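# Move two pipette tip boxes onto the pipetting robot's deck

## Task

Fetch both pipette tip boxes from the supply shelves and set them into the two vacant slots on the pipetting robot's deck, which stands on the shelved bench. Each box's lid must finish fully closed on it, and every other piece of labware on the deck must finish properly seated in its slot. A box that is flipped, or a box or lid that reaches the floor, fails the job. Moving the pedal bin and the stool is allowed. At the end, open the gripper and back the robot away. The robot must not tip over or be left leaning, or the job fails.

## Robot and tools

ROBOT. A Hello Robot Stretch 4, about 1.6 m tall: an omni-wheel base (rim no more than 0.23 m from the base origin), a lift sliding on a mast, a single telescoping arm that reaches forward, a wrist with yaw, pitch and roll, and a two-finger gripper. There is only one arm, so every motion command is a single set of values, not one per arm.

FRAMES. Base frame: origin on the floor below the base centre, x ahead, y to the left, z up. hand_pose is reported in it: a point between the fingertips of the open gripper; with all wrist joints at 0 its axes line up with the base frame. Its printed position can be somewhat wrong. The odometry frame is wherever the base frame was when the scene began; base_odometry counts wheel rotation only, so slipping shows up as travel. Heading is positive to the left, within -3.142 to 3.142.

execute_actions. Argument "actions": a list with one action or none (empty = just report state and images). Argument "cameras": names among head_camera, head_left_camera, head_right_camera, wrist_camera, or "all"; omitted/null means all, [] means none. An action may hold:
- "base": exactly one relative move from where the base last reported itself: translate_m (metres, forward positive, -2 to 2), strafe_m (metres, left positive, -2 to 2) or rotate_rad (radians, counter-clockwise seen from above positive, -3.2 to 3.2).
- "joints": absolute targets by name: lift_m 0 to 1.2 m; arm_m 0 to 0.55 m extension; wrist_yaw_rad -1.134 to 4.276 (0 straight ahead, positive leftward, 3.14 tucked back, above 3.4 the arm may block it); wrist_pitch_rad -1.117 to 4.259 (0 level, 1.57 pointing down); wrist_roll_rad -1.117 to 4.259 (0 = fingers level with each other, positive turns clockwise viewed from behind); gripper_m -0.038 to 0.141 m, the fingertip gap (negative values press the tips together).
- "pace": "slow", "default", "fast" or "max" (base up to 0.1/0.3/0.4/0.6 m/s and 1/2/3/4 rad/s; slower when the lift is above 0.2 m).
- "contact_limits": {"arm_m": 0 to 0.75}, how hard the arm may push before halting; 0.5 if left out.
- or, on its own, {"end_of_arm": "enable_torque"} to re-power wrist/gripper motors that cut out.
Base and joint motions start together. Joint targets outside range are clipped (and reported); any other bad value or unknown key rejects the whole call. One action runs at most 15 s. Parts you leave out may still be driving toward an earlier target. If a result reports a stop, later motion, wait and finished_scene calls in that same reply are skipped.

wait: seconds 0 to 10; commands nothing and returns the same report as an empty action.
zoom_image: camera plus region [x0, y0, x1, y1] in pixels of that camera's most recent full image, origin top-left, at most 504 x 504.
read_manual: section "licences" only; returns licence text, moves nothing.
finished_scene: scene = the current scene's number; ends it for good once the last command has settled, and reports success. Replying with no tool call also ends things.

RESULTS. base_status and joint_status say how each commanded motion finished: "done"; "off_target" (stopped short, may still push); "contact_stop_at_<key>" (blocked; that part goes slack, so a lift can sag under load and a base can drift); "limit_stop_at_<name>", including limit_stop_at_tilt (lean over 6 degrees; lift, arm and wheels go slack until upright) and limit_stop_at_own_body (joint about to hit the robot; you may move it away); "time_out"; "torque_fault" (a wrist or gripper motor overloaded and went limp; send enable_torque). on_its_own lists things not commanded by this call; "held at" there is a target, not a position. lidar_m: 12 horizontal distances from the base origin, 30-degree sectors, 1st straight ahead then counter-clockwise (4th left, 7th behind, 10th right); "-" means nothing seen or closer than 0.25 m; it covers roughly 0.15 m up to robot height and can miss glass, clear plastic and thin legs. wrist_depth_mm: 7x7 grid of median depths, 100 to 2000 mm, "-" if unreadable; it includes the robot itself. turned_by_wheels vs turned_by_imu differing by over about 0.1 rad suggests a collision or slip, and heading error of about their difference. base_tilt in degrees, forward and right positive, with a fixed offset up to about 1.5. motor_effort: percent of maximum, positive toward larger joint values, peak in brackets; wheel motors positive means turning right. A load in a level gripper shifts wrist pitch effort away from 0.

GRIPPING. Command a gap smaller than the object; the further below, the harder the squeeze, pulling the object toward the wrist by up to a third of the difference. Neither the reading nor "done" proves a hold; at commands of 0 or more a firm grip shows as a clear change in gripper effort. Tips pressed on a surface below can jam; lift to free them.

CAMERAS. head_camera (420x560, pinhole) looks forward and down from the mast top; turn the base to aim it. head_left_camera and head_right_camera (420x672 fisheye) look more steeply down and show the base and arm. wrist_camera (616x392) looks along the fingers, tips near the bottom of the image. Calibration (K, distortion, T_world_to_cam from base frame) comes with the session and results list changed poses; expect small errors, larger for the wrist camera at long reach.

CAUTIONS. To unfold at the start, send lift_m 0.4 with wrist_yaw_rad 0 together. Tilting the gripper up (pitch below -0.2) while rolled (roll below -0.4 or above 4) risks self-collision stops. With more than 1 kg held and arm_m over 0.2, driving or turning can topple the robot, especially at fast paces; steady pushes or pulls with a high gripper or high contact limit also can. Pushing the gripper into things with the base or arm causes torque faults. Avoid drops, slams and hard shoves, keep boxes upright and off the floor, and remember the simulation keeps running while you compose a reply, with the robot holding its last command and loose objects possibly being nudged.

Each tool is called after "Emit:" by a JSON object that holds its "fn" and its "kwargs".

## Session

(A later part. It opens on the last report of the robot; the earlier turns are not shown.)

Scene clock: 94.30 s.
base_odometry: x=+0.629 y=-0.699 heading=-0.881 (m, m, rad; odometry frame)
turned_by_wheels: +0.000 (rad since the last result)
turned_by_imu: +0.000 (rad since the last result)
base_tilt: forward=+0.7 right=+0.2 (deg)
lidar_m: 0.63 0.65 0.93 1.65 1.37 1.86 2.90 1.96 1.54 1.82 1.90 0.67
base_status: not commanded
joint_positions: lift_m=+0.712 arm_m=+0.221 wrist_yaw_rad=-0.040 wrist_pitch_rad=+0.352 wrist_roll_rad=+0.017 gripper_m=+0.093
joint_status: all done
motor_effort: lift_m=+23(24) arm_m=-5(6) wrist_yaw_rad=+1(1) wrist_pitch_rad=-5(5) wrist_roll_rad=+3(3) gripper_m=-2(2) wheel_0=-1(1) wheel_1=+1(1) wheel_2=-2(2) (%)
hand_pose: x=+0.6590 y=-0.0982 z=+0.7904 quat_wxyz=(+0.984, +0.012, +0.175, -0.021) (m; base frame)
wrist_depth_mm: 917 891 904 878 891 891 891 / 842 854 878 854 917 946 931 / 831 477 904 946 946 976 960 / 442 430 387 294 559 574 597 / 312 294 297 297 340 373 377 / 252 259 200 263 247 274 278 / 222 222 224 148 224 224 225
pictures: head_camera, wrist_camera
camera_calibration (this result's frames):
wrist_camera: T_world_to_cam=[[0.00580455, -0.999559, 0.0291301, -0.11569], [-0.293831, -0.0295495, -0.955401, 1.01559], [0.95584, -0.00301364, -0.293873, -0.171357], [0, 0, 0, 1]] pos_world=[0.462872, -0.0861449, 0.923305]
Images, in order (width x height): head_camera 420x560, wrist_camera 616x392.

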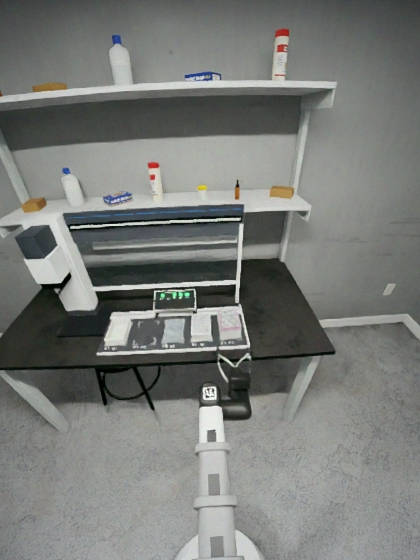

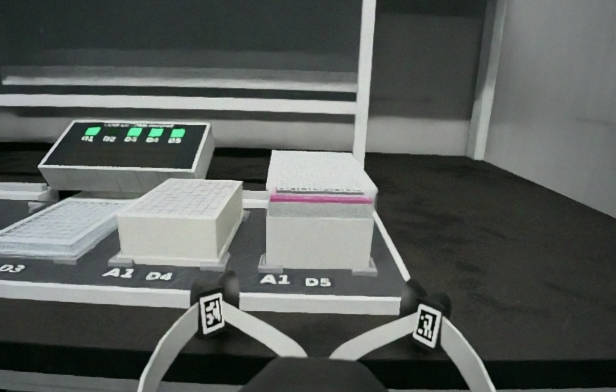

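Emit:
{"fn": "execute_actions", "kwargs": {"actions": [{"base":{"translate_m":-1.36},"joints":{"arm_m":0.0,"gripper_m":0.14,"wrist_yaw_rad":0.15},"pace":"max"}], "cameras": []}}

Emit:
{"fn": "execute_actions", "kwargs": {"actions": [{"base":{"rotate_rad":-1.49},"joints":{"lift_m":0.49},"pace":"max"}], "cameras": []}}

Emit:
{"fn": "execute_actions", "kwargs": {"actions": [{"base":{"translate_m":0.75},"pace":"fast"}], "cameras": ["wrist_camera","head_camera"]}}

Scene clock: 102.37 s.
base_odometry: x=-0.236 y=+0.350 heading=-0.881 (m, m, rad; odometry frame)
turned_by_wheels: +0.000 (rad since the last result)
turned_by_imu: +0.004 (rad since the last result)
base_tilt: forward=+0.6 right=+0.1 (deg)
lidar_m: 1.98 2.09 1.33 1.27 1.34 1.58 1.47 1.55 1.91 1.34 1.43 2.63
base_status: done
joint_positions: lift_m=+0.712 arm_m=+0.001 wrist_yaw_rad=+0.150 wrist_pitch_rad=+0.352 wrist_roll_rad=+0.017 gripper_m=+0.140
joint_status: all done
motor_effort: lift_m=+23(24) arm_m=-6(7) wrist_yaw_rad=+2(4) wrist_pitch_rad=-5(4) wrist_roll_rad=+4(3) gripper_m=+1(2) wheel_0=-1(7) wheel_1=-2(7) wheel_2=+1(10) (%)
hand_pose: x=+0.4528 y=-0.0460 z=+0.7905 quat_wxyz=(+0.982, -0.005, +0.175, +0.072) (m; base frame)
wrist_depth_mm: - - - - - - - / - - - - - - - / - - - 1921 1921 - - / - - - - - - - / 1921 - - - - - - / 1464 1430 214 1618 1537 216 1618 / 1182 1205 1229 150 1229 1255 1281
pictures: none
No camera images: the call's "cameras" was empty. Leave "cameras" out to get every camera's image.

Scene clock: 104.20 s.
base_odometry: x=-0.236 y=+0.350 heading=-2.371 (m, m, rad; odometry frame)
turned_by_wheels: -1.490 (rad since the last result)
turned_by_imu: -1.505 (rad since the last result)
base_tilt: forward=+0.6 right=+0.2 (deg)
lidar_m: 1.34 1.43 2.05 2.00 2.14 1.31 1.29 1.37 1.57 1.49 1.58 1.83
base_status: done
joint_positions: lift_m=+0.490 arm_m=+0.001 wrist_yaw_rad=+0.150 wrist_pitch_rad=+0.352 wrist_roll_rad=+0.017 gripper_m=+0.140
joint_status: all done
motor_effort: lift_m=+15(20) arm_m=-6(5) wrist_yaw_rad=+2(0) wrist_pitch_rad=-6(5) wrist_roll_rad=+3(2) gripper_m=-1(1) wheel_0=+3(10) wheel_1=+0(10) wheel_2=+1(11) (%)
hand_pose: x=+0.4528 y=-0.0460 z=+0.5691 quat_wxyz=(+0.982, -0.005, +0.175, +0.072) (m; base frame)
wrist_depth_mm: 1808 1661 1229 1464 1366 1308 1281 / 1921 1756 1464 1537 1397 1336 1255 / - 1863 1499 1576 1308 1430 1366 / - 1921 1576 1618 1537 1430 1430 / 1499 1499 1366 1430 1336 1464 1464 / 1118 1060 214 1182 1160 216 1229 / 904 917 946 150 960 946 991
pictures: none
No camera images: the call's "cameras" was empty. Leave "cameras" out to get every camera's image.

Scene clock: 107.37 s.
base_odometry: x=-0.774 y=-0.172 heading=-2.371 (m, m, rad; odometry frame)
turned_by_wheels: +0.000 (rad since the last result)
turned_by_imu: -0.001 (rad since the last result)
base_tilt: forward=+0.7 right=+0.0 (deg)
lidar_m: 0.58 0.64 1.67 1.97 2.08 2.11 2.05 2.06 1.57 1.54 1.39 0.62
base_status: done
joint_positions: lift_m=+0.490 arm_m=+0.001 wrist_yaw_rad=+0.150 wrist_pitch_rad=+0.352 wrist_roll_rad=+0.017 gripper_m=+0.140
joint_status: not commanded
motor_effort: lift_m=+15(15) arm_m=-5(5) wrist_yaw_rad=+1(1) wrist_pitch_rad=-5(6) wrist_roll_rad=+3(3) gripper_m=-1(1) wheel_0=+0(8) wheel_1=+0(11) wheel_2=+1(13) (%)
hand_pose: x=+0.4528 y=-0.0459 z=+0.5691 quat_wxyz=(+0.982, -0.005, +0.175, +0.072) (m; base frame)
wrist_depth_mm: 640 842 831 778 715 683 496 / 640 866 854 809 741 699 488 / 661 842 891 831 778 732 469 / 525 549 564 580 404 609 452 / 668 831 439 413 389 397 392 / 691 842 215 976 878 216 359 / 715 831 842 149 831 539 397
pictures: head_camera, wrist_camera
camera_calibration (this result's frames):
wrist_camera: T_world_to_cam=[[0.194636, -0.980443, 0.0291166, -0.140424], [-0.283204, -0.0845918, -0.955322, 0.737664], [0.939102, 0.177694, -0.294131, -0.0230739], [0, 0, 0, 1]] pos_world=[0.25791, -0.0711777, 0.702009]
Images, in order (width x height): head_camera 420x560, wrist_camera 616x392.

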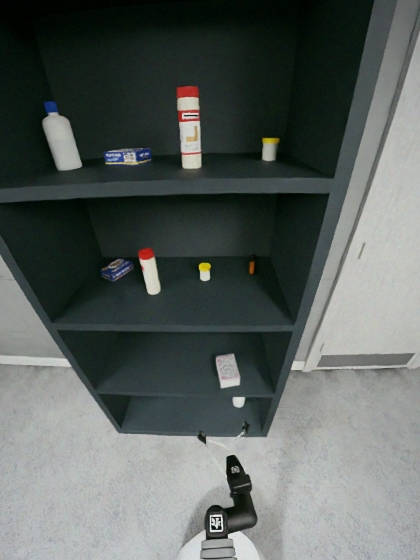

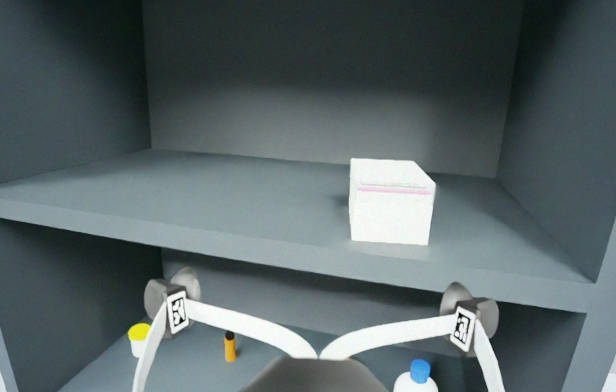

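Emit:
{"fn": "execute_actions", "kwargs": {"actions": [{"base":{"strafe_m":-0.025},"joints":{"arm_m":0.255,"wrist_yaw_rad":0.1,"lift_m":0.476}}], "cameras": ["wrist_camera"]}}

Scene clock: 110.60 s.
base_odometry: x=-0.791 y=-0.154 heading=-2.371 (m, m, rad; odometry frame)
turned_by_wheels: +0.000 (rad since the last result)
turned_by_imu: +0.001 (rad since the last result)
base_tilt: forward=+0.6 right=+0.1 (deg)
lidar_m: 0.59 0.64 1.66 2.00 2.08 2.08 2.05 2.04 1.55 1.52 1.41 0.61
base_status: done
joint_positions: lift_m=+0.476 arm_m=+0.254 wrist_yaw_rad=+0.100 wrist_pitch_rad=+0.352 wrist_roll_rad=+0.017 gripper_m=+0.140
joint_status: all done
motor_effort: lift_m=+14(14) arm_m=+6(5) wrist_yaw_rad=+2(2) wrist_pitch_rad=-5(5) wrist_roll_rad=+3(3) gripper_m=-1(1) wheel_0=+0(13) wheel_1=+0(7) wheel_2=+0(2) (%)
hand_pose: x=+0.7030 y=-0.0601 z=+0.5552 quat_wxyz=(+0.983, +0.000, +0.175, +0.047) (m; base frame)
wrist_depth_mm: 621 580 549 525 500 477 404 / 634 609 585 549 521 492 397 / 661 640 597 569 539 517 392 / 477 492 508 521 539 512 379 / 324 330 336 198 232 355 336 / 244 234 196 175 176 213 264 / 198 198 194 148 184 203 212
pictures: wrist_camera
camera_calibration (this result's frames):
wrist_camera: T_world_to_cam=[[0.144838, -0.989027, 0.0291212, -0.168095], [-0.287022, -0.0701628, -0.955351, 0.797627], [0.946911, 0.130013, -0.294035, -0.268085], [0, 0, 0, 1]] pos_world=[0.507136, -0.0754319, 0.688083]
Images, in order (width x height): wrist_camera 616x392.

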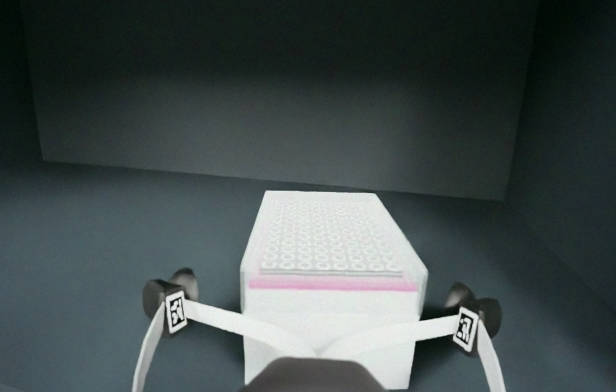

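Emit:
{"fn": "execute_actions", "kwargs": {"actions": [{"base":{"strafe_m":-0.02},"joints":{"wrist_yaw_rad":0.165,"lift_m":0.474,"arm_m":0.25}}], "cameras": ["wrist_camera"]}}

Emit:
{"fn": "execute_actions", "kwargs": {"actions": [{"joints":{"gripper_m":0.02}}], "cameras": []}}

Emit:
{"fn": "execute_actions", "kwargs": {"actions": [{"joints":{"lift_m":0.51},"pace":"slow"}], "cameras": ["wrist_camera"]}}

Scene clock: 112.53 s.
base_odometry: x=-0.805 y=-0.140 heading=-2.371 (m, m, rad; odometry frame)
turned_by_wheels: +0.000 (rad since the last result)
turned_by_imu: +0.000 (rad since the last result)
base_tilt: forward=+0.6 right=+0.1 (deg)
lidar_m: 0.59 0.64 1.65 2.01 2.14 2.11 2.04 2.02 1.51 1.47 1.40 0.62
base_status: done
joint_positions: lift_m=+0.474 arm_m=+0.251 wrist_yaw_rad=+0.165 wrist_pitch_rad=+0.352 wrist_roll_rad=+0.017 gripper_m=+0.140
joint_status: all done
motor_effort: lift_m=+14(15) arm_m=-5(5) wrist_yaw_rad=+1(8) wrist_pitch_rad=-4(6) wrist_roll_rad=+3(3) gripper_m=-1(1) wheel_0=+0(7) wheel_1=+0(10) wheel_2=+0(5) (%)
hand_pose: x=+0.7034 y=-0.0418 z=+0.5532 quat_wxyz=(+0.981, -0.006, +0.175, +0.080) (m; base frame)
wrist_depth_mm: 640 615 569 530 496 469 436 / 661 647 597 554 512 484 439 / 676 668 615 569 539 504 424 / 473 492 504 521 530 508 404 / 319 329 310 193 325 351 349 / 240 231 187 182 183 216 262 / 196 196 195 150 196 200 211
pictures: wrist_camera
camera_calibration (this result's frames):
wrist_camera: T_world_to_cam=[[0.20911, -0.977459, 0.0291214, -0.194718], [-0.281825, -0.0887542, -0.955352, 0.792686], [0.936401, 0.191566, -0.294032, -0.2614], [0, 0, 0, 1]] pos_world=[0.508892, -0.0698992, 0.686105]
Images, in order (width x height): wrist_camera 616x392.

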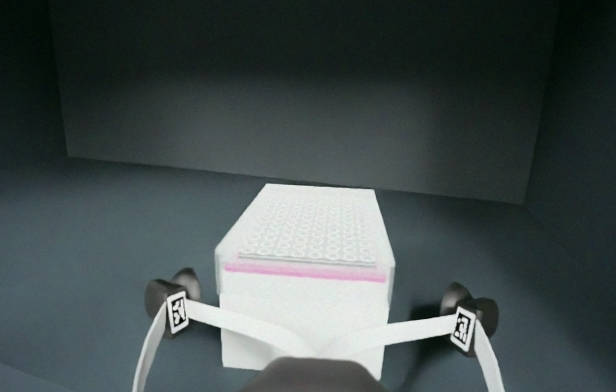

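Scene clock: 114.70 s.
base_odometry: x=-0.805 y=-0.140 heading=-2.371 (m, m, rad; odometry frame)
turned_by_wheels: +0.000 (rad since the last result)
turned_by_imu: +0.000 (rad since the last result)
base_tilt: forward=+0.7 right=+0.1 (deg)
lidar_m: 0.58 0.61 1.67 2.00 2.13 2.10 2.06 2.00 1.53 1.49 1.40 0.61
base_status: not commanded
joint_positions: lift_m=+0.474 arm_m=+0.251 wrist_yaw_rad=+0.165 wrist_pitch_rad=+0.353 wrist_roll_rad=+0.017 gripper_m=+0.020
joint_status: all done
motor_effort: lift_m=+14(14) arm_m=-5(5) wrist_yaw_rad=+0(1) wrist_pitch_rad=-8(9) wrist_roll_rad=+4(2) gripper_m=-19(21) wheel_0=+0(0) wheel_1=+0(1) wheel_2=+0(0) (%)
hand_pose: x=+0.7032 y=-0.0417 z=+0.5528 quat_wxyz=(+0.981, -0.006, +0.176, +0.080) (m; base frame)
wrist_depth_mm: 634 615 564 530 496 469 439 / 661 640 597 549 517 488 445 / 668 676 615 580 544 508 427 / 473 480 500 512 521 508 407 / 317 324 312 178 210 351 351 / 238 243 173 166 165 257 259 / 194 187 182 169 170 167 207
pictures: none
No camera images: the call's "cameras" was empty. Leave "cameras" out to get every camera's image.

Scene clock: 115.83 s.
base_odometry: x=-0.805 y=-0.140 heading=-2.371 (m, m, rad; odometry frame)
turned_by_wheels: +0.000 (rad since the last result)
turned_by_imu: +0.000 (rad since the last result)
base_tilt: forward=+0.6 right=+0.1 (deg)
lidar_m: 0.58 0.61 1.67 2.01 2.14 2.11 2.05 1.99 1.53 1.48 1.41 0.61
base_status: not commanded
joint_positions: lift_m=+0.510 arm_m=+0.251 wrist_yaw_rad=+0.165 wrist_pitch_rad=+0.354 wrist_roll_rad=+0.017 gripper_m=+0.020
joint_status: all done
motor_effort: lift_m=+25(25) arm_m=-5(6) wrist_yaw_rad=+0(0) wrist_pitch_rad=-10(9) wrist_roll_rad=+3(3) gripper_m=-20(21) wheel_0=+0(0) wheel_1=+0(0) wheel_2=+0(0) (%)
hand_pose: x=+0.7032 y=-0.0417 z=+0.5878 quat_wxyz=(+0.981, -0.006, +0.176, +0.080) (m; base frame)
wrist_depth_mm: 627 615 564 530 500 469 442 / 654 640 585 559 525 484 445 / 676 676 621 580 544 504 427 / 585 597 609 580 559 525 407 / 392 402 387 177 210 433 384 / 294 301 172 166 165 319 320 / 239 233 225 169 170 167 264
pictures: wrist_camera
camera_calibration (this result's frames):
wrist_camera: T_world_to_cam=[[0.209477, -0.977382, 0.0290461, -0.195842], [-0.283345, -0.0891047, -0.95487, 0.826505], [0.935861, 0.191793, -0.295601, -0.249776], [0, 0, 0, 1]] pos_world=[0.508965, -0.0698617, 0.721059]
Images, in order (width x height): wrist_camera 616x392.

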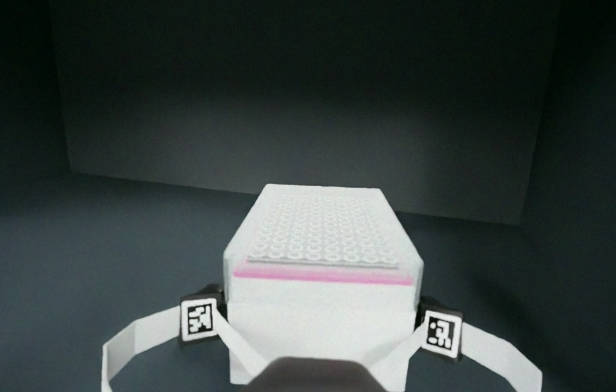

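Emit:
{"fn": "execute_actions", "kwargs": {"actions": [{"base":{"translate_m":-1.114},"joints":{"arm_m":0.0,"wrist_yaw_rad":-0.03},"pace":"fast"}], "cameras": []}}

Emit:
{"fn": "execute_actions", "kwargs": {"actions": [{"base":{"rotate_rad":1.49}}], "cameras": ["wrist_camera"]}}

Emit:
{"fn": "execute_actions", "kwargs": {"actions": [{"base":{"translate_m":1.43},"joints":{"lift_m":0.76,"arm_m":0.1},"pace":"fast"}], "cameras": ["wrist_camera","head_camera"]}}

Scene clock: 121.60 s.
base_odometry: x=-0.006 y=+0.636 heading=-2.371 (m, m, rad; odometry frame)
turned_by_wheels: +0.000 (rad since the last result)
turned_by_imu: +0.003 (rad since the last result)
base_tilt: forward=+0.7 right=+0.1 (deg)
lidar_m: 1.70 1.82 2.11 2.06 1.25 0.95 0.91 1.00 1.45 1.42 1.52 2.22
base_status: done
joint_positions: lift_m=+0.510 arm_m=+0.001 wrist_yaw_rad=-0.030 wrist_pitch_rad=+0.354 wrist_roll_rad=+0.017 gripper_m=+0.020
joint_status: all done
motor_effort: lift_m=+24(25) arm_m=-5(5) wrist_yaw_rad=+1(5) wrist_pitch_rad=-11(10) wrist_roll_rad=+4(2) gripper_m=-21(19) wheel_0=+0(10) wheel_1=-2(9) wheel_2=-1(17) (%)
hand_pose: x=+0.4398 y=-0.0955 z=+0.5878 quat_wxyz=(+0.984, +0.011, +0.176, -0.016) (m; base frame)
wrist_depth_mm: 1808 1921 1808 1708 1756 1708 1708 / 1921 1808 1921 1808 1863 1708 1708 / - - 1983 1921 1921 1808 1863 / - - - 1983 1983 1983 1863 / 1576 1537 1537 178 211 1661 1756 / 1138 1205 172 165 165 1229 1255 / 946 904 891 170 170 167 1008
pictures: none
No camera images: the call's "cameras" was empty. Leave "cameras" out to get every camera's image.

Scene clock: 123.60 s.
base_odometry: x=-0.006 y=+0.636 heading=-0.881 (m, m, rad; odometry frame)
turned_by_wheels: +1.490 (rad since the last result)
turned_by_imu: +1.506 (rad since the last result)
base_tilt: forward=+0.6 right=+0.2 (deg)
lidar_m: 2.05 1.32 0.96 0.91 0.97 1.47 1.40 1.50 2.26 1.72 1.81 2.18
base_status: done
joint_positions: lift_m=+0.510 arm_m=+0.001 wrist_yaw_rad=-0.030 wrist_pitch_rad=+0.354 wrist_roll_rad=+0.017 gripper_m=+0.020
joint_status: not commanded
motor_effort: lift_m=+24(24) arm_m=-5(5) wrist_yaw_rad=+0(2) wrist_pitch_rad=-10(11) wrist_roll_rad=+2(3) gripper_m=-19(22) wheel_0=-1(4) wheel_1=-2(9) wheel_2=-1(12) (%)
hand_pose: x=+0.4398 y=-0.0955 z=+0.5879 quat_wxyz=(+0.984, +0.011, +0.176, -0.016) (m; base frame)
wrist_depth_mm: - - - - - - - / - - - - 1756 - - / - - - - - - - / - - - - - - - / 1537 1537 1499 178 211 1708 1708 / 1160 1160 172 165 165 1255 1229 / 917 917 878 168 170 167 1025
pictures: wrist_camera
camera_calibration (this result's frames):
wrist_camera: T_world_to_cam=[[0.0160885, -0.999449, 0.0290401, -0.110233], [-0.29531, -0.0324979, -0.954849, 0.757777], [0.955266, 0.00678621, -0.29567, -0.0191471], [0, 0, 0, 1]] pos_world=[0.243843, -0.0854161, 0.721102]
Images, in order (width x height): wrist_camera 616x392.

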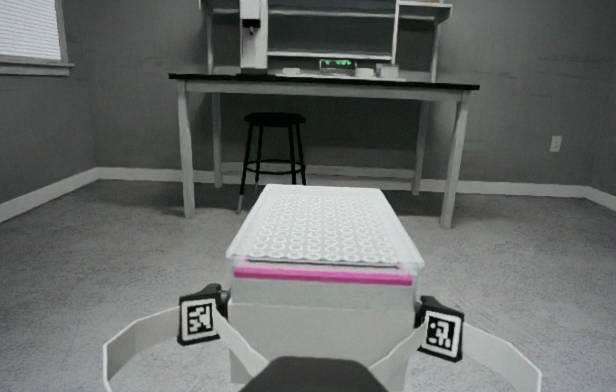

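Scene clock: 128.47 s.
base_odometry: x=+0.904 y=-0.467 heading=-0.881 (m, m, rad; odometry frame)
turned_by_wheels: +0.000 (rad since the last result)
turned_by_imu: +0.000 (rad since the last result)
base_tilt: forward=+0.8 right=+0.2 (deg)
lidar_m: 0.58 0.66 1.57 1.53 1.01 1.35 2.83 3.01 1.88 2.19 0.93 0.64
base_status: done
joint_positions: lift_m=+0.760 arm_m=+0.099 wrist_yaw_rad=-0.030 wrist_pitch_rad=+0.354 wrist_roll_rad=+0.017 gripper_m=+0.020
joint_status: all done
motor_effort: lift_m=+24(26) arm_m=+6(6) wrist_yaw_rad=+1(2) wrist_pitch_rad=-10(10) wrist_roll_rad=+3(3) gripper_m=-18(20) wheel_0=+1(6) wheel_1=+1(7) wheel_2=+3(17) (%)
hand_pose: x=+0.5379 y=-0.0955 z=+0.8379 quat_wxyz=(+0.984, +0.011, +0.176, -0.016) (m; base frame)
wrist_depth_mm: 452 544 1025 1042 1008 991 991 / 1042 564 1042 1042 1025 1042 1042 / 1098 585 1078 1098 640 1060 1042 / 615 603 699 580 574 732 512 / 442 452 407 178 211 424 424 / 368 357 173 166 165 357 359 / 1255 544 530 169 171 167 798
pictures: head_camera, wrist_camera
camera_calibration (this result's frames):
wrist_camera: T_world_to_cam=[[0.0160609, -0.999449, 0.029044, -0.119066], [-0.295228, -0.0324929, -0.954874, 1.02543], [0.955292, 0.00676158, -0.295587, -0.0389417], [0, 0, 0, 1]] pos_world=[0.341848, -0.0854179, 0.971105]
Images, in order (width x height): head_camera 420x560, wrist_camera 616x392.

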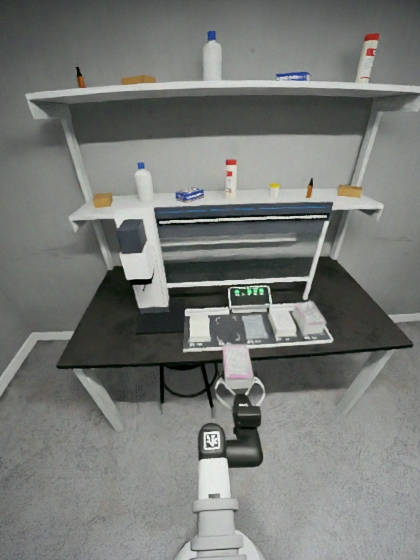

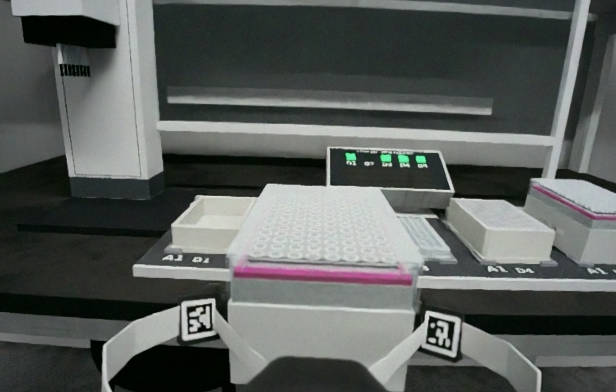

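Emit:
{"fn": "execute_actions", "kwargs": {"actions": [{"base":{"strafe_m":0.004},"joints":{"lift_m":0.735,"arm_m":0.345}}], "cameras": ["wrist_camera"]}}

Emit:
{"fn": "execute_actions", "kwargs": {"actions": [{"joints":{"lift_m":0.719},"pace":"slow"}], "cameras": ["wrist_camera"]}}

Scene clock: 131.20 s.
base_odometry: x=+0.907 y=-0.465 heading=-0.881 (m, m, rad; odometry frame)
turned_by_wheels: +0.000 (rad since the last result)
turned_by_imu: +0.001 (rad since the last result)
base_tilt: forward=+0.7 right=+0.1 (deg)
lidar_m: 0.64 0.68 1.57 1.52 1.01 1.31 2.84 2.99 1.87 2.21 0.93 0.67
base_status: done
joint_positions: lift_m=+0.735 arm_m=+0.344 wrist_yaw_rad=-0.030 wrist_pitch_rad=+0.354 wrist_roll_rad=+0.017 gripper_m=+0.020
joint_status: all done
motor_effort: lift_m=+14(23) arm_m=+6(6) wrist_yaw_rad=+0(2) wrist_pitch_rad=-9(10) wrist_roll_rad=+3(3) gripper_m=-20(20) wheel_0=+1(7) wheel_1=-1(9) wheel_2=+0(1) (%)
hand_pose: x=+0.7828 y=-0.0955 z=+0.8137 quat_wxyz=(+0.984, +0.011, +0.176, -0.016) (m; base frame)
wrist_depth_mm: 349 778 798 778 768 778 768 / 357 831 798 809 798 809 809 / 359 854 866 866 842 831 831 / 368 591 597 609 359 362 676 / 362 349 342 178 211 345 355 / 248 266 172 166 165 291 281 / 183 182 204 169 171 167 241
pictures: wrist_camera
camera_calibration (this result's frames):
wrist_camera: T_world_to_cam=[[0.0160689, -0.999449, 0.0290454, -0.122304], [-0.295203, -0.0324964, -0.954882, 1.07466], [0.955299, 0.00676963, -0.295562, -0.280131], [0, 0, 0, 1]] pos_world=[0.586818, -0.0854172, 0.946933]
Images, in order (width x height): wrist_camera 616x392.

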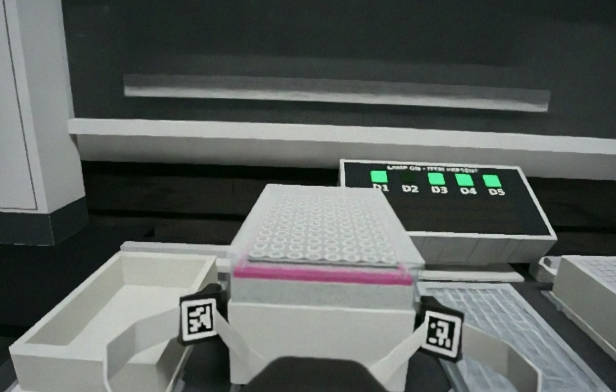

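Scene clock: 132.07 s.
base_odometry: x=+0.907 y=-0.465 heading=-0.881 (m, m, rad; odometry frame)
turned_by_wheels: +0.000 (rad since the last result)
turned_by_imu: +0.000 (rad since the last result)
base_tilt: forward=+0.7 right=+0.1 (deg)
lidar_m: 0.63 0.66 1.57 1.51 1.02 1.33 2.85 3.00 1.88 2.20 0.94 0.67
base_status: not commanded
joint_positions: lift_m=+0.719 arm_m=+0.344 wrist_yaw_rad=-0.030 wrist_pitch_rad=+0.354 wrist_roll_rad=+0.017 gripper_m=+0.020
joint_status: all done
motor_effort: lift_m=+14(15) arm_m=+6(6) wrist_yaw_rad=+0(0) wrist_pitch_rad=-9(11) wrist_roll_rad=+4(3) gripper_m=-21(19) wheel_0=+0(0) wheel_1=-1(1) wheel_2=+0(0) (%)
hand_pose: x=+0.7828 y=-0.0955 z=+0.7977 quat_wxyz=(+0.984, +0.011, +0.176, -0.016) (m; base frame)
wrist_depth_mm: 353 788 798 798 788 778 778 / 355 820 820 798 788 788 798 / 362 854 854 842 384 387 854 / 370 535 554 564 338 342 609 / 325 290 289 178 210 343 342 / 215 241 172 166 165 264 265 / 179 179 187 169 171 167 213
pictures: wrist_camera
camera_calibration (this result's frames):
wrist_camera: T_world_to_cam=[[0.0160692, -0.999449, 0.0290448, -0.121839], [-0.295212, -0.032496, -0.954879, 1.05939], [0.955296, 0.00676972, -0.295572, -0.284851], [0, 0, 0, 1]] pos_world=[0.586819, -0.0854172, 0.930933]
Images, in order (width x height): wrist_camera 616x392.

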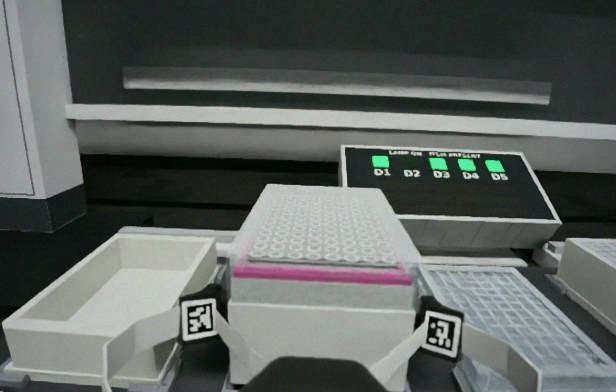

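Emit:
{"fn": "execute_actions", "kwargs": {"actions": [{"base":{"strafe_m":0.002},"joints":{"arm_m":0.352},"pace":"slow"}], "cameras": []}}

Emit:
{"fn": "execute_actions", "kwargs": {"actions": [{"joints":{"lift_m":0.71},"pace":"slow"}], "cameras": ["wrist_camera"]}}

Scene clock: 133.73 s.
base_odometry: x=+0.909 y=-0.464 heading=-0.881 (m, m, rad; odometry frame)
turned_by_wheels: +0.000 (rad since the last result)
turned_by_imu: +0.000 (rad since the last result)
base_tilt: forward=+0.7 right=+0.2 (deg)
lidar_m: 0.62 0.66 1.56 1.50 1.01 1.32 2.85 3.01 1.89 2.20 0.93 0.65
base_status: done
joint_positions: lift_m=+0.719 arm_m=+0.351 wrist_yaw_rad=-0.030 wrist_pitch_rad=+0.354 wrist_roll_rad=+0.017 gripper_m=+0.020
joint_status: all done
motor_effort: lift_m=+14(14) arm_m=+6(5) wrist_yaw_rad=+1(0) wrist_pitch_rad=-11(9) wrist_roll_rad=+2(2) gripper_m=-20(20) wheel_0=-2(4) wheel_1=+2(8) wheel_2=+0(3) (%)
hand_pose: x=+0.7898 y=-0.0955 z=+0.7977 quat_wxyz=(+0.984, +0.011, +0.176, -0.016) (m; base frame)
wrist_depth_mm: 349 788 788 759 778 768 778 / 355 798 798 809 788 788 778 / 359 854 866 831 377 384 842 / 362 530 549 559 338 338 549 / 325 285 289 178 211 332 330 / 217 242 172 165 165 265 266 / 172 172 187 169 170 167 213
pictures: none
No camera images: the call's "cameras" was empty. Leave "cameras" out to get every camera's image.

Scene clock: 134.43 s.
base_odometry: x=+0.909 y=-0.464 heading=-0.881 (m, m, rad; odometry frame)
turned_by_wheels: +0.000 (rad since the last result)
turned_by_imu: +0.000 (rad since the last result)
base_tilt: forward=+0.6 right=+0.2 (deg)
lidar_m: 0.61 0.67 1.55 1.53 1.02 1.34 2.84 2.98 1.89 2.20 0.92 0.66
base_status: not commanded
joint_positions: lift_m=+0.711 arm_m=+0.351 wrist_yaw_rad=-0.031 wrist_pitch_rad=+0.348 wrist_roll_rad=+0.017 gripper_m=+0.020
joint_status: all done
motor_effort: lift_m=+12(13) arm_m=+6(6) wrist_yaw_rad=+5(4) wrist_pitch_rad=+5(9) wrist_roll_rad=+2(4) gripper_m=-19(19) wheel_0=-2(2) wheel_1=+2(2) wheel_2=+0(0) (%)
hand_pose: x=+0.7902 y=-0.0958 z=+0.7903 quat_wxyz=(+0.985, +0.011, +0.173, -0.017) (m; base frame)
wrist_depth_mm: 349 778 788 768 778 788 768 / 355 788 750 798 798 809 798 / 362 842 842 842 377 375 842 / 368 525 544 267 330 334 549 / 319 281 279 178 208 336 332 / 211 232 173 165 164 258 257 / 171 170 181 169 170 167 206
pictures: wrist_camera
camera_calibration (this result's frames):
wrist_camera: T_world_to_cam=[[0.0145865, -0.999468, 0.0291824, -0.121043], [-0.290349, -0.0321618, -0.95638, 1.05183], [0.95681, 0.00547712, -0.290663, -0.299264], [0, 0, 0, 1]] pos_world=[0.593502, -0.0855111, 0.922495]
Images, in order (width x height): wrist_camera 616x392.

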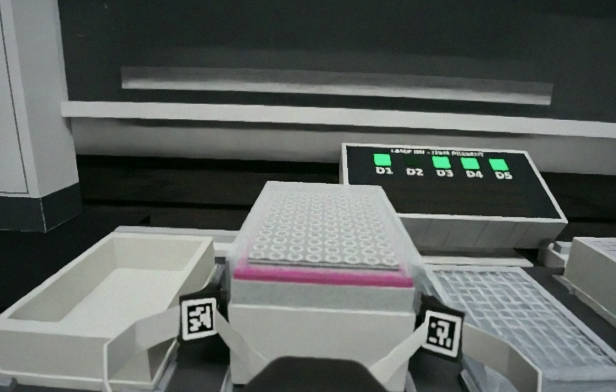

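Emit:
{"fn": "execute_actions", "kwargs": {"actions": [{"joints":{"lift_m":0.712,"arm_m":0.329,"gripper_m":0.093,"wrist_yaw_rad":-0.04},"pace":"slow"}], "cameras": ["wrist_camera"]}}

Scene clock: 138.23 s.
base_odometry: x=+0.909 y=-0.464 heading=-0.881 (m, m, rad; odometry frame)
turned_by_wheels: +0.000 (rad since the last result)
turned_by_imu: +0.001 (rad since the last result)
base_tilt: forward=+0.6 right=+0.1 (deg)
lidar_m: 0.62 0.67 1.56 1.51 1.02 1.33 2.85 2.98 1.88 2.21 0.93 0.63
base_status: not commanded
joint_positions: lift_m=+0.712 arm_m=+0.330 wrist_yaw_rad=-0.040 wrist_pitch_rad=+0.351 wrist_roll_rad=+0.017 gripper_m=+0.093
joint_status: all done
motor_effort: lift_m=+23(24) arm_m=-5(8) wrist_yaw_rad=+1(10) wrist_pitch_rad=-1(17) wrist_roll_rad=+3(3) gripper_m=-2(19) wheel_0=-2(2) wheel_1=+2(2) wheel_2=+1(1) (%)
hand_pose: x=+0.7681 y=-0.0982 z=+0.7908 quat_wxyz=(+0.984, +0.012, +0.174, -0.021) (m; base frame)
wrist_depth_mm: 355 809 809 809 788 809 788 / 359 831 759 759 831 809 820 / 364 866 854 878 394 397 854 / 375 525 544 286 349 351 603 / 315 294 296 187 303 355 301 / 193 190 189 184 184 256 257 / 189 191 190 146 190 198 206
pictures: wrist_camera
camera_calibration (this result's frames):
wrist_camera: T_world_to_cam=[[0.00588323, -0.999558, 0.0291278, -0.116361], [-0.2926, -0.0295742, -0.955778, 1.04737], [0.956217, -0.00289972, -0.292644, -0.276716], [0, 0, 0, 1]] pos_world=[0.571744, -0.0861371, 0.923459]
Images, in order (width x height): wrist_camera 616x392.

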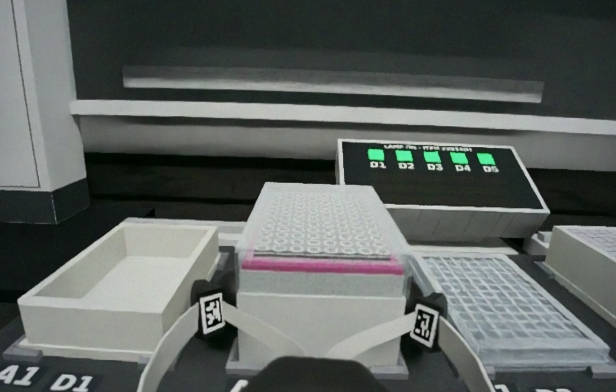

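Emit:
{"fn": "execute_actions", "kwargs": {"actions": [{"joints":{"lift_m":0.715,"arm_m":0.342},"pace":"slow","contact_limits":{"arm_m":0.15}}], "cameras": ["wrist_camera"]}}

Emit:
{"fn": "execute_actions", "kwargs": {"actions": [{"joints":{"arm_m":0.2}}], "cameras": ["wrist_camera"]}}

Scene clock: 140.03 s.
base_odometry: x=+0.909 y=-0.464 heading=-0.881 (m, m, rad; odometry frame)
turned_by_wheels: +0.000 (rad since the last result)
turned_by_imu: +0.000 (rad since the last result)
base_tilt: forward=+0.7 right=+0.2 (deg)
lidar_m: 0.63 0.66 1.55 1.49 1.03 1.35 2.85 2.99 1.87 2.20 0.93 0.65
base_status: not commanded
joint_positions: lift_m=+0.715 arm_m=+0.341 wrist_yaw_rad=-0.041 wrist_pitch_rad=+0.353 wrist_roll_rad=+0.017 gripper_m=+0.093
joint_status: all done
motor_effort: lift_m=+24(25) arm_m=+7(7) wrist_yaw_rad=+5(5) wrist_pitch_rad=-5(6) wrist_roll_rad=+3(3) gripper_m=-3(1) wheel_0=-2(2) wheel_1=+2(2) wheel_2=+1(1) (%)
contact_limits: arm_m 0.15
hand_pose: x=+0.7785 y=-0.0986 z=+0.7932 quat_wxyz=(+0.984, +0.012, +0.175, -0.022) (m; base frame)
wrist_depth_mm: 355 798 798 798 788 798 788 / 359 809 750 809 798 809 820 / 366 866 854 831 384 389 866 / 375 521 535 549 342 345 603 / 317 294 289 188 304 343 329 / 202 216 183 174 175 256 259 / 183 182 190 147 182 196 208
pictures: wrist_camera
camera_calibration (this result's frames):
wrist_camera: T_world_to_cam=[[0.00439392, -0.999569, 0.0290357, -0.115665], [-0.29457, -0.0290414, -0.955188, 1.05377], [0.95562, -0.00435604, -0.294571, -0.284163], [0, 0, 0, 1]] pos_world=[0.582469, -0.0862496, 0.9262]
Images, in order (width x height): wrist_camera 616x392.

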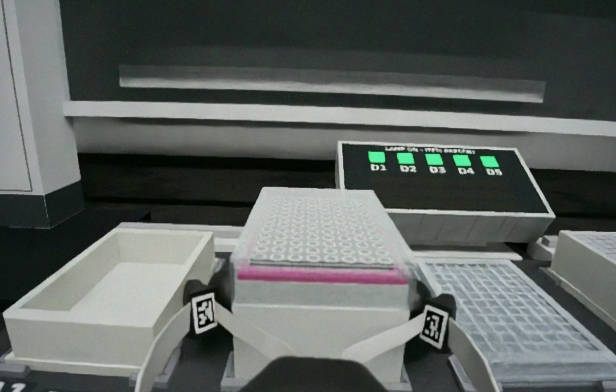

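Scene clock: 141.50 s.
base_odometry: x=+0.909 y=-0.464 heading=-0.881 (m, m, rad; odometry frame)
turned_by_wheels: +0.000 (rad since the last result)
turned_by_imu: +0.000 (rad since the last result)
base_tilt: forward=+0.6 right=+0.1 (deg)
lidar_m: 0.63 0.67 1.56 1.51 1.01 1.33 2.84 2.97 1.89 2.20 0.94 0.69
base_status: not commanded
joint_positions: lift_m=+0.715 arm_m=+0.201 wrist_yaw_rad=-0.040 wrist_pitch_rad=+0.352 wrist_roll_rad=+0.017 gripper_m=+0.093
joint_status: all done
motor_effort: lift_m=+24(24) arm_m=-5(5) wrist_yaw_rad=+1(5) wrist_pitch_rad=-6(7) wrist_roll_rad=+3(4) gripper_m=-3(2) wheel_0=-2(2) wheel_1=+2(2) wheel_2=+1(1) (%)
hand_pose: x=+0.6390 y=-0.0982 z=+0.7933 quat_wxyz=(+0.984, +0.012, +0.175, -0.021) (m; base frame)
wrist_depth_mm: 439 931 917 931 904 904 904 / 462 517 866 878 917 917 946 / 480 544 991 976 508 878 976 / 477 484 439 307 469 469 415 / 342 312 314 314 345 351 317 / 257 264 200 274 251 282 281 / 271 243 245 148 242 241 244
pictures: wrist_camera
camera_calibration (this result's frames):
wrist_camera: T_world_to_cam=[[0.00576076, -0.999561, 0.029055, -0.115576], [-0.294124, -0.0294639, -0.955313, 1.01256], [0.95575, -0.00304245, -0.294165, -0.151064], [0, 0, 0, 1]] pos_world=[0.442863, -0.0861512, 0.926231]
Images, in order (width x height): wrist_camera 616x392.

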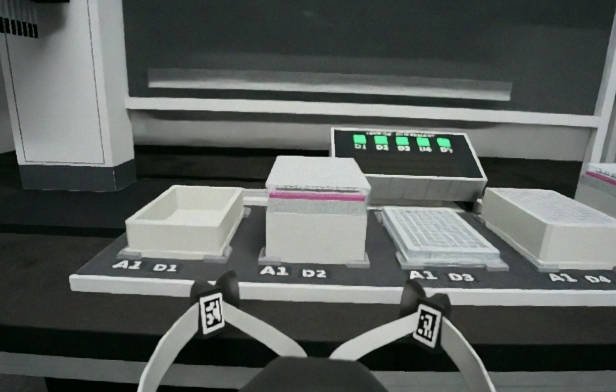

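Emit:
{"fn": "execute_actions", "kwargs": {"actions": [{"base":{"strafe_m":-0.18},"joints":{"arm_m":0.1,"wrist_pitch_rad":0.0,"lift_m":0.66},"pace":"fast"}], "cameras": ["wrist_camera"]}}

Emit:
{"fn": "zoom_image", "kwargs": {"camera": "wrist_camera", "region": [80, 180, 560, 330]}}

Scene clock: 145.03 s.
base_odometry: x=+0.770 y=-0.578 heading=-0.881 (m, m, rad; odometry frame)
turned_by_wheels: +0.000 (rad since the last result)
turned_by_imu: +0.000 (rad since the last result)
base_tilt: forward=+0.6 right=+0.1 (deg)
lidar_m: 0.62 0.64 0.92 1.53 1.20 1.59 2.88 2.21 1.71 2.02 0.94 0.65
base_status: done
joint_positions: lift_m=+0.660 arm_m=+0.101 wrist_yaw_rad=-0.040 wrist_pitch_rad=+0.002 wrist_roll_rad=+0.017 gripper_m=+0.093
joint_status: all done
motor_effort: lift_m=+15(23) arm_m=-5(6) wrist_yaw_rad=+1(0) wrist_pitch_rad=-7(13) wrist_roll_rad=+4(2) gripper_m=-3(1) wheel_0=-3(11) wheel_1=+3(12) wheel_2=+0(1) (%)
hand_pose: x=+0.5566 y=-0.0989 z=+0.8379 quat_wxyz=(+1.000, +0.009, +0.001, -0.020) (m; base frame)
wrist_depth_mm: 609 654 668 661 676 1182 1138 / 609 891 866 842 676 891 1182 / 621 1138 1138 1118 1138 1098 1160 / 615 1098 1118 1042 1118 1098 1138 / 603 1008 580 591 1118 1060 1118 / 392 397 200 421 389 407 580 / 306 307 309 149 310 332 345
pictures: wrist_camera
camera_calibration (this result's frames):
wrist_camera: T_world_to_cam=[[-0.00700171, -0.999051, 0.0429982, -0.121646], [0.0507732, -0.043299, -0.997771, 0.873153], [0.998686, -0.00480296, 0.0510281, -0.372578], [0, 0, 0, 1]] pos_world=[0.326904, -0.0855134, 0.895449]
Images, in order (width x height): wrist_camera 616x392.

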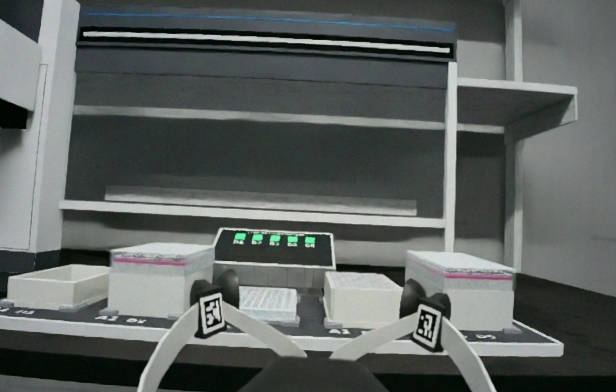

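Region (80, 180, 560, 330) of wrist_camera's 616x392 image, scaled by 1.050; it fills the top 158 rows of this view, and the rest is white.

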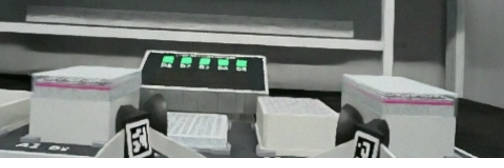

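Emit:
{"fn": "execute_actions", "kwargs": {"actions": [{"base":{"strafe_m":-0.185},"joints":{"arm_m":0.2,"wrist_pitch_rad":0.35,"lift_m":0.714},"pace":"fast"}], "cameras": ["wrist_camera","head_camera"]}}

Emit:
{"fn": "zoom_image", "kwargs": {"camera": "wrist_camera", "region": [200, 130, 430, 300]}}

Emit:
{"fn": "zoom_image", "kwargs": {"camera": "head_camera", "region": [120, 295, 260, 365]}}

Scene clock: 147.63 s.
base_odometry: x=+0.627 y=-0.696 heading=-0.881 (m, m, rad; odometry frame)
turned_by_wheels: +0.000 (rad since the last result)
turned_by_imu: +0.000 (rad since the last result)
base_tilt: forward=+0.6 right=+0.1 (deg)
lidar_m: 0.63 0.66 0.91 1.63 1.36 1.89 2.89 1.96 1.57 1.81 1.90 0.69
base_status: done
joint_positions: lift_m=+0.714 arm_m=+0.199 wrist_yaw_rad=-0.040 wrist_pitch_rad=+0.352 wrist_roll_rad=+0.017 gripper_m=+0.093
joint_status: all done
motor_effort: lift_m=+23(25) arm_m=+6(7) wrist_yaw_rad=+1(0) wrist_pitch_rad=-6(9) wrist_roll_rad=+3(2) gripper_m=-1(3) wheel_0=+0(10) wheel_1=+1(10) wheel_2=+0(3) (%)
hand_pose: x=+0.6370 y=-0.0982 z=+0.7925 quat_wxyz=(+0.984, +0.012, +0.175, -0.021) (m; base frame)
wrist_depth_mm: 917 917 931 904 917 904 917 / 891 891 866 878 946 946 946 / 991 496 904 976 976 991 976 / 418 469 392 314 569 591 603 / 317 317 315 317 349 377 384 / 257 263 199 272 250 279 279 / 296 244 271 149 243 243 245
pictures: head_camera, wrist_camera
camera_calibration (this result's frames):
wrist_camera: T_world_to_cam=[[0.0058494, -0.99956, 0.0290663, -0.115582], [-0.293874, -0.0295016, -0.955389, 1.0111], [0.955826, -0.00295338, -0.293917, -0.149695], [0, 0, 0, 1]] pos_world=[0.440894, -0.086144, 0.925356]
Images, in order (width x height): head_camera 420x560, wrist_camera 616x392.

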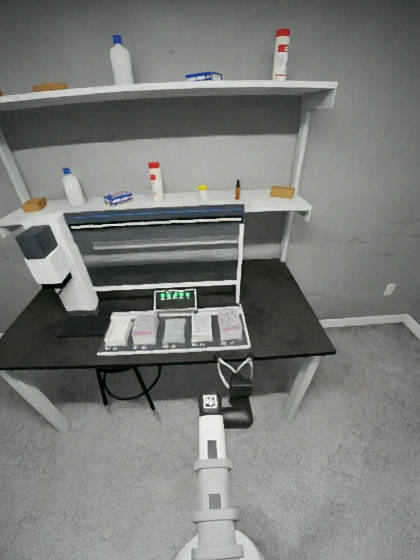

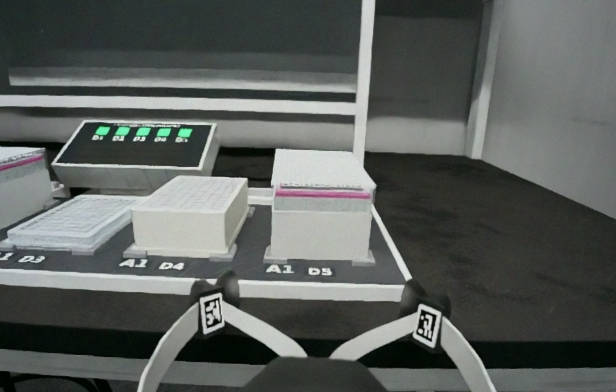

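Region (200, 130, 430, 300) of wrist_camera's 616x392 image, scaled by 2.191; it fills the top 373 rows of this view, and the rest is white.

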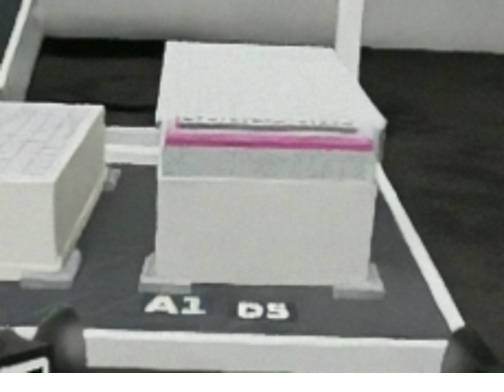

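Region (120, 295, 260, 365) of head_camera's 420x560 image, scaled by 3.600, with more detail than that image has.

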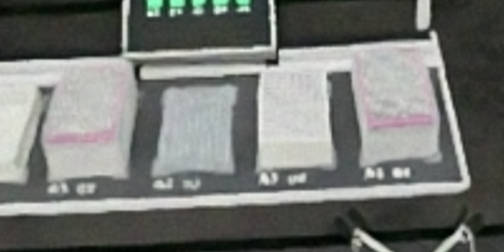

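Emit:
{"fn": "execute_actions", "kwargs": {"actions": [{"joints":{"arm_m":0.335,"gripper_m":0.097},"contact_limits":{"arm_m":0.2}}], "cameras": ["wrist_camera"]}}

Emit:
{"fn": "execute_actions", "kwargs": {"actions": [{"base":{"strafe_m":-0.009},"pace":"slow"}], "cameras": ["wrist_camera"]}}

Scene clock: 150.00 s.
base_odometry: x=+0.627 y=-0.696 heading=-0.881 (m, m, rad; odometry frame)
turned_by_wheels: +0.000 (rad since the last result)
turned_by_imu: +0.000 (rad since the last result)
base_tilt: forward=+0.6 right=+0.1 (deg)
lidar_m: 0.63 0.65 0.90 1.64 1.36 1.87 2.90 1.98 1.52 1.82 1.90 0.68
base_status: not commanded
joint_positions: lift_m=+0.714 arm_m=+0.334 wrist_yaw_rad=-0.041 wrist_pitch_rad=+0.352 wrist_roll_rad=+0.017 gripper_m=+0.097
joint_status: all done
motor_effort: lift_m=+21(23) arm_m=+6(15) wrist_yaw_rad=+4(32) wrist_pitch_rad=-6(18) wrist_roll_rad=+3(4) gripper_m=-2(4) wheel_0=+0(1) wheel_1=+1(5) wheel_2=-1(8) (%)
contact_limits: arm_m 0.2
hand_pose: x=+0.7719 y=-0.0985 z=+0.7925 quat_wxyz=(+0.984, +0.012, +0.175, -0.022) (m; base frame)
wrist_depth_mm: 798 798 809 788 798 788 788 / 750 759 750 750 809 798 831 / 387 392 866 866 866 854 854 / 340 343 530 268 521 585 603 / 314 231 265 186 217 377 384 / 185 184 189 181 185 277 279 / 189 188 193 144 190 211 224
pictures: wrist_camera
camera_calibration (this result's frames):
wrist_camera: T_world_to_cam=[[0.00483548, -0.99956, 0.0292631, -0.116038], [-0.29411, -0.0293907, -0.95532, 1.05092], [0.955759, -0.00398712, -0.294123, -0.278437], [0, 0, 0, 1]] pos_world=[0.575765, -0.0862095, 0.925462]
Images, in order (width x height): wrist_camera 616x392.

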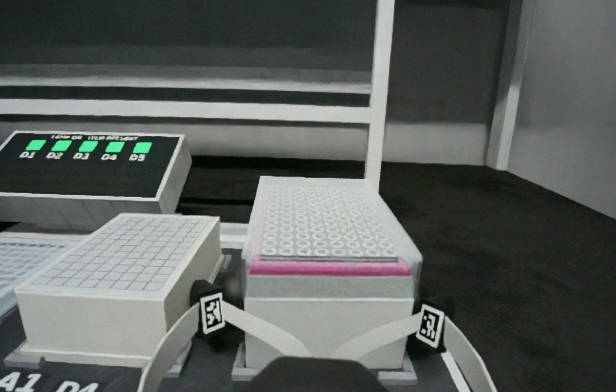

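Scene clock: 150.83 s.
base_odometry: x=+0.620 y=-0.702 heading=-0.881 (m, m, rad; odometry frame)
turned_by_wheels: +0.000 (rad since the last result)
turned_by_imu: +0.000 (rad since the last result)
base_tilt: forward=+0.7 right=+0.2 (deg)
lidar_m: 0.62 0.66 0.93 1.65 1.38 1.87 2.89 1.94 1.55 1.81 1.91 0.65
base_status: done
joint_positions: lift_m=+0.714 arm_m=+0.334 wrist_yaw_rad=-0.039 wrist_pitch_rad=+0.352 wrist_roll_rad=+0.017 gripper_m=+0.097
joint_status: not commanded
motor_effort: lift_m=+21(21) arm_m=+6(6) wrist_yaw_rad=-1(4) wrist_pitch_rad=-5(6) wrist_roll_rad=+3(4) gripper_m=-2(2) wheel_0=+3(9) wheel_1=-1(6) wheel_2=+0(1) (%)
hand_pose: x=+0.7720 y=-0.0980 z=+0.7925 quat_wxyz=(+0.984, +0.012, +0.175, -0.021) (m; base frame)
wrist_depth_mm: 798 809 788 788 778 788 798 / 759 750 759 759 831 820 820 / 384 392 854 854 854 854 866 / 342 342 539 270 525 591 603 / 294 232 259 188 351 379 384 / 185 186 187 186 187 278 278 / 189 189 195 147 194 220 224
pictures: wrist_camera
camera_calibration (this result's frames):
wrist_camera: T_world_to_cam=[[0.00643006, -0.999551, 0.0292632, -0.116843], [-0.294063, -0.02986, -0.95532, 1.05089], [0.955765, -0.00246246, -0.294123, -0.278447], [0, 0, 0, 1]] pos_world=[0.57591, -0.0860963, 0.925462]
Images, in order (width x height): wrist_camera 616x392.

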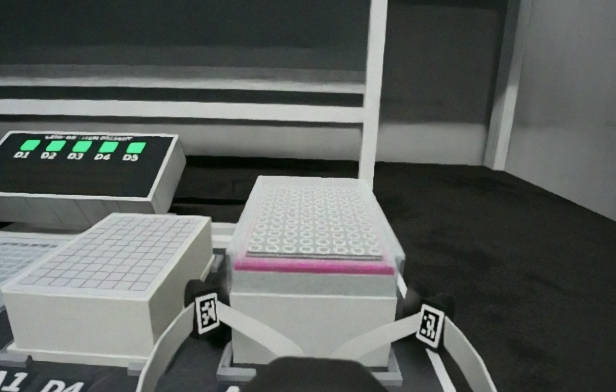

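Emit:
{"fn": "execute_actions", "kwargs": {"actions": [{"base":{"strafe_m":0.005},"joints":{"lift_m":0.711},"pace":"slow"}], "cameras": []}}

Emit:
{"fn": "execute_actions", "kwargs": {"actions": [{"joints":{"gripper_m":0.07}}], "cameras": ["wrist_camera"]}}

Emit:
{"fn": "execute_actions", "kwargs": {"actions": [{"joints":{"gripper_m":0.093,"arm_m":0.326},"pace":"slow"}], "cameras": ["wrist_camera"]}}

Scene clock: 152.50 s.
base_odometry: x=+0.624 y=-0.699 heading=-0.881 (m, m, rad; odometry frame)
turned_by_wheels: +0.000 (rad since the last result)
turned_by_imu: +0.000 (rad since the last result)
base_tilt: forward=+0.7 right=+0.1 (deg)
lidar_m: 0.64 0.66 0.91 1.65 1.36 1.84 2.89 1.94 1.52 1.82 1.89 0.64
base_status: done
joint_positions: lift_m=+0.712 arm_m=+0.334 wrist_yaw_rad=-0.041 wrist_pitch_rad=+0.350 wrist_roll_rad=+0.017 gripper_m=+0.097
joint_status: all done
motor_effort: lift_m=+13(21) arm_m=+6(6) wrist_yaw_rad=+4(4) wrist_pitch_rad=+1(5) wrist_roll_rad=+4(3) gripper_m=-1(2) wheel_0=-3(2) wheel_1=+2(6) wheel_2=+0(2) (%)
hand_pose: x=+0.7720 y=-0.0985 z=+0.7907 quat_wxyz=(+0.984, +0.012, +0.174, -0.022) (m; base frame)
wrist_depth_mm: 809 809 798 798 788 788 788 / 750 750 750 759 831 820 820 / 387 387 866 854 866 854 878 / 340 342 535 267 525 591 609 / 303 231 267 188 325 379 384 / 183 184 187 186 187 278 278 / 187 188 195 144 187 209 224
pictures: none
No camera images: the call's "cameras" was empty. Leave "cameras" out to get every camera's image.

Scene clock: 153.57 s.
base_odometry: x=+0.624 y=-0.698 heading=-0.881 (m, m, rad; odometry frame)
turned_by_wheels: +0.000 (rad since the last result)
turned_by_imu: +0.000 (rad since the last result)
base_tilt: forward=+0.6 right=+0.1 (deg)
lidar_m: 0.63 0.66 0.90 1.64 1.35 1.86 2.89 1.94 1.54 1.81 1.87 0.66
base_status: not commanded
joint_positions: lift_m=+0.711 arm_m=+0.334 wrist_yaw_rad=-0.040 wrist_pitch_rad=+0.351 wrist_roll_rad=+0.017 gripper_m=+0.070
joint_status: all done
motor_effort: lift_m=+13(13) arm_m=+5(6) wrist_yaw_rad=+1(4) wrist_pitch_rad=-1(0) wrist_roll_rad=+3(3) gripper_m=-7(8) wheel_0=-2(3) wheel_1=+2(2) wheel_2=+0(0) (%)
hand_pose: x=+0.7721 y=-0.0982 z=+0.7906 quat_wxyz=(+0.984, +0.012, +0.174, -0.021) (m; base frame)
wrist_depth_mm: 788 788 788 788 798 798 798 / 759 750 750 750 831 820 831 / 387 389 854 866 854 866 854 / 342 343 530 266 521 591 603 / 301 229 274 185 224 375 377 / 184 184 186 182 186 276 277 / 188 187 192 189 187 208 223
pictures: wrist_camera
camera_calibration (this result's frames):
wrist_camera: T_world_to_cam=[[0.00577771, -0.999553, 0.0293326, -0.116508], [-0.292632, -0.0297391, -0.955763, 1.04837], [0.956208, -0.00306153, -0.292673, -0.280661], [0, 0, 0, 1]] pos_world=[0.57583, -0.0861375, 0.923269]
Images, in order (width x height): wrist_camera 616x392.

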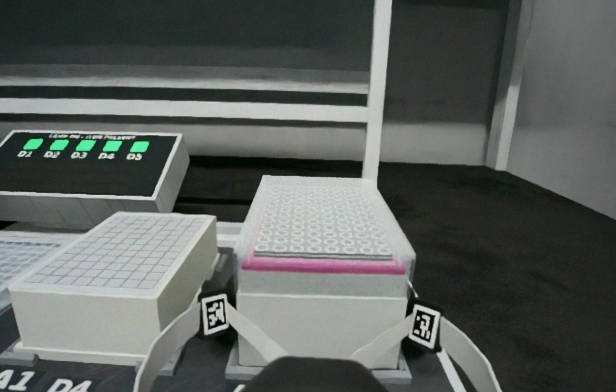

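Scene clock: 154.90 s.
base_odometry: x=+0.624 y=-0.698 heading=-0.881 (m, m, rad; odometry frame)
turned_by_wheels: +0.000 (rad since the last result)
turned_by_imu: +0.000 (rad since the last result)
base_tilt: forward=+0.7 right=+0.1 (deg)
lidar_m: 0.61 0.66 0.90 1.63 1.36 1.88 2.91 1.96 1.55 1.83 1.90 0.67
base_status: not commanded
joint_positions: lift_m=+0.711 arm_m=+0.327 wrist_yaw_rad=-0.040 wrist_pitch_rad=+0.350 wrist_roll_rad=+0.017 gripper_m=+0.093
joint_status: all done
motor_effort: lift_m=+13(13) arm_m=-6(5) wrist_yaw_rad=+0(0) wrist_pitch_rad=+0(1) wrist_roll_rad=+4(3) gripper_m=-3(8) wheel_0=-2(3) wheel_1=+2(2) wheel_2=+0(0) (%)
hand_pose: x=+0.7652 y=-0.0981 z=+0.7907 quat_wxyz=(+0.984, +0.012, +0.174, -0.021) (m; base frame)
wrist_depth_mm: 798 778 798 798 798 788 809 / 759 759 750 759 831 831 820 / 394 397 866 866 878 866 866 / 349 349 535 289 521 585 609 / 303 230 271 190 327 379 382 / 191 192 188 186 187 277 278 / 190 191 193 143 192 209 222
pictures: wrist_camera
camera_calibration (this result's frames):
wrist_camera: T_world_to_cam=[[0.00613686, -0.999551, 0.0293429, -0.116655], [-0.292359, -0.0298548, -0.955842, 1.04626], [0.956289, -0.00271279, -0.292411, -0.274247], [0, 0, 0, 1]] pos_world=[0.568859, -0.0861111, 0.92329]
Images, in order (width x height): wrist_camera 616x392.

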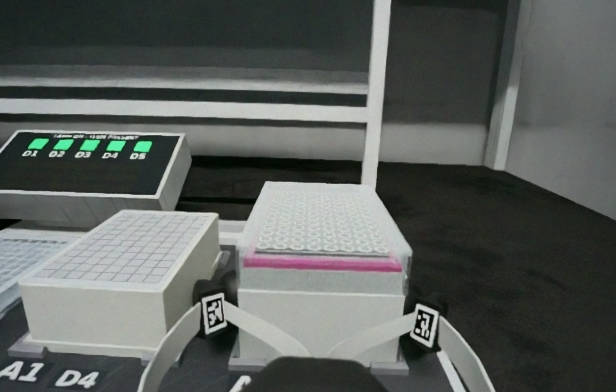

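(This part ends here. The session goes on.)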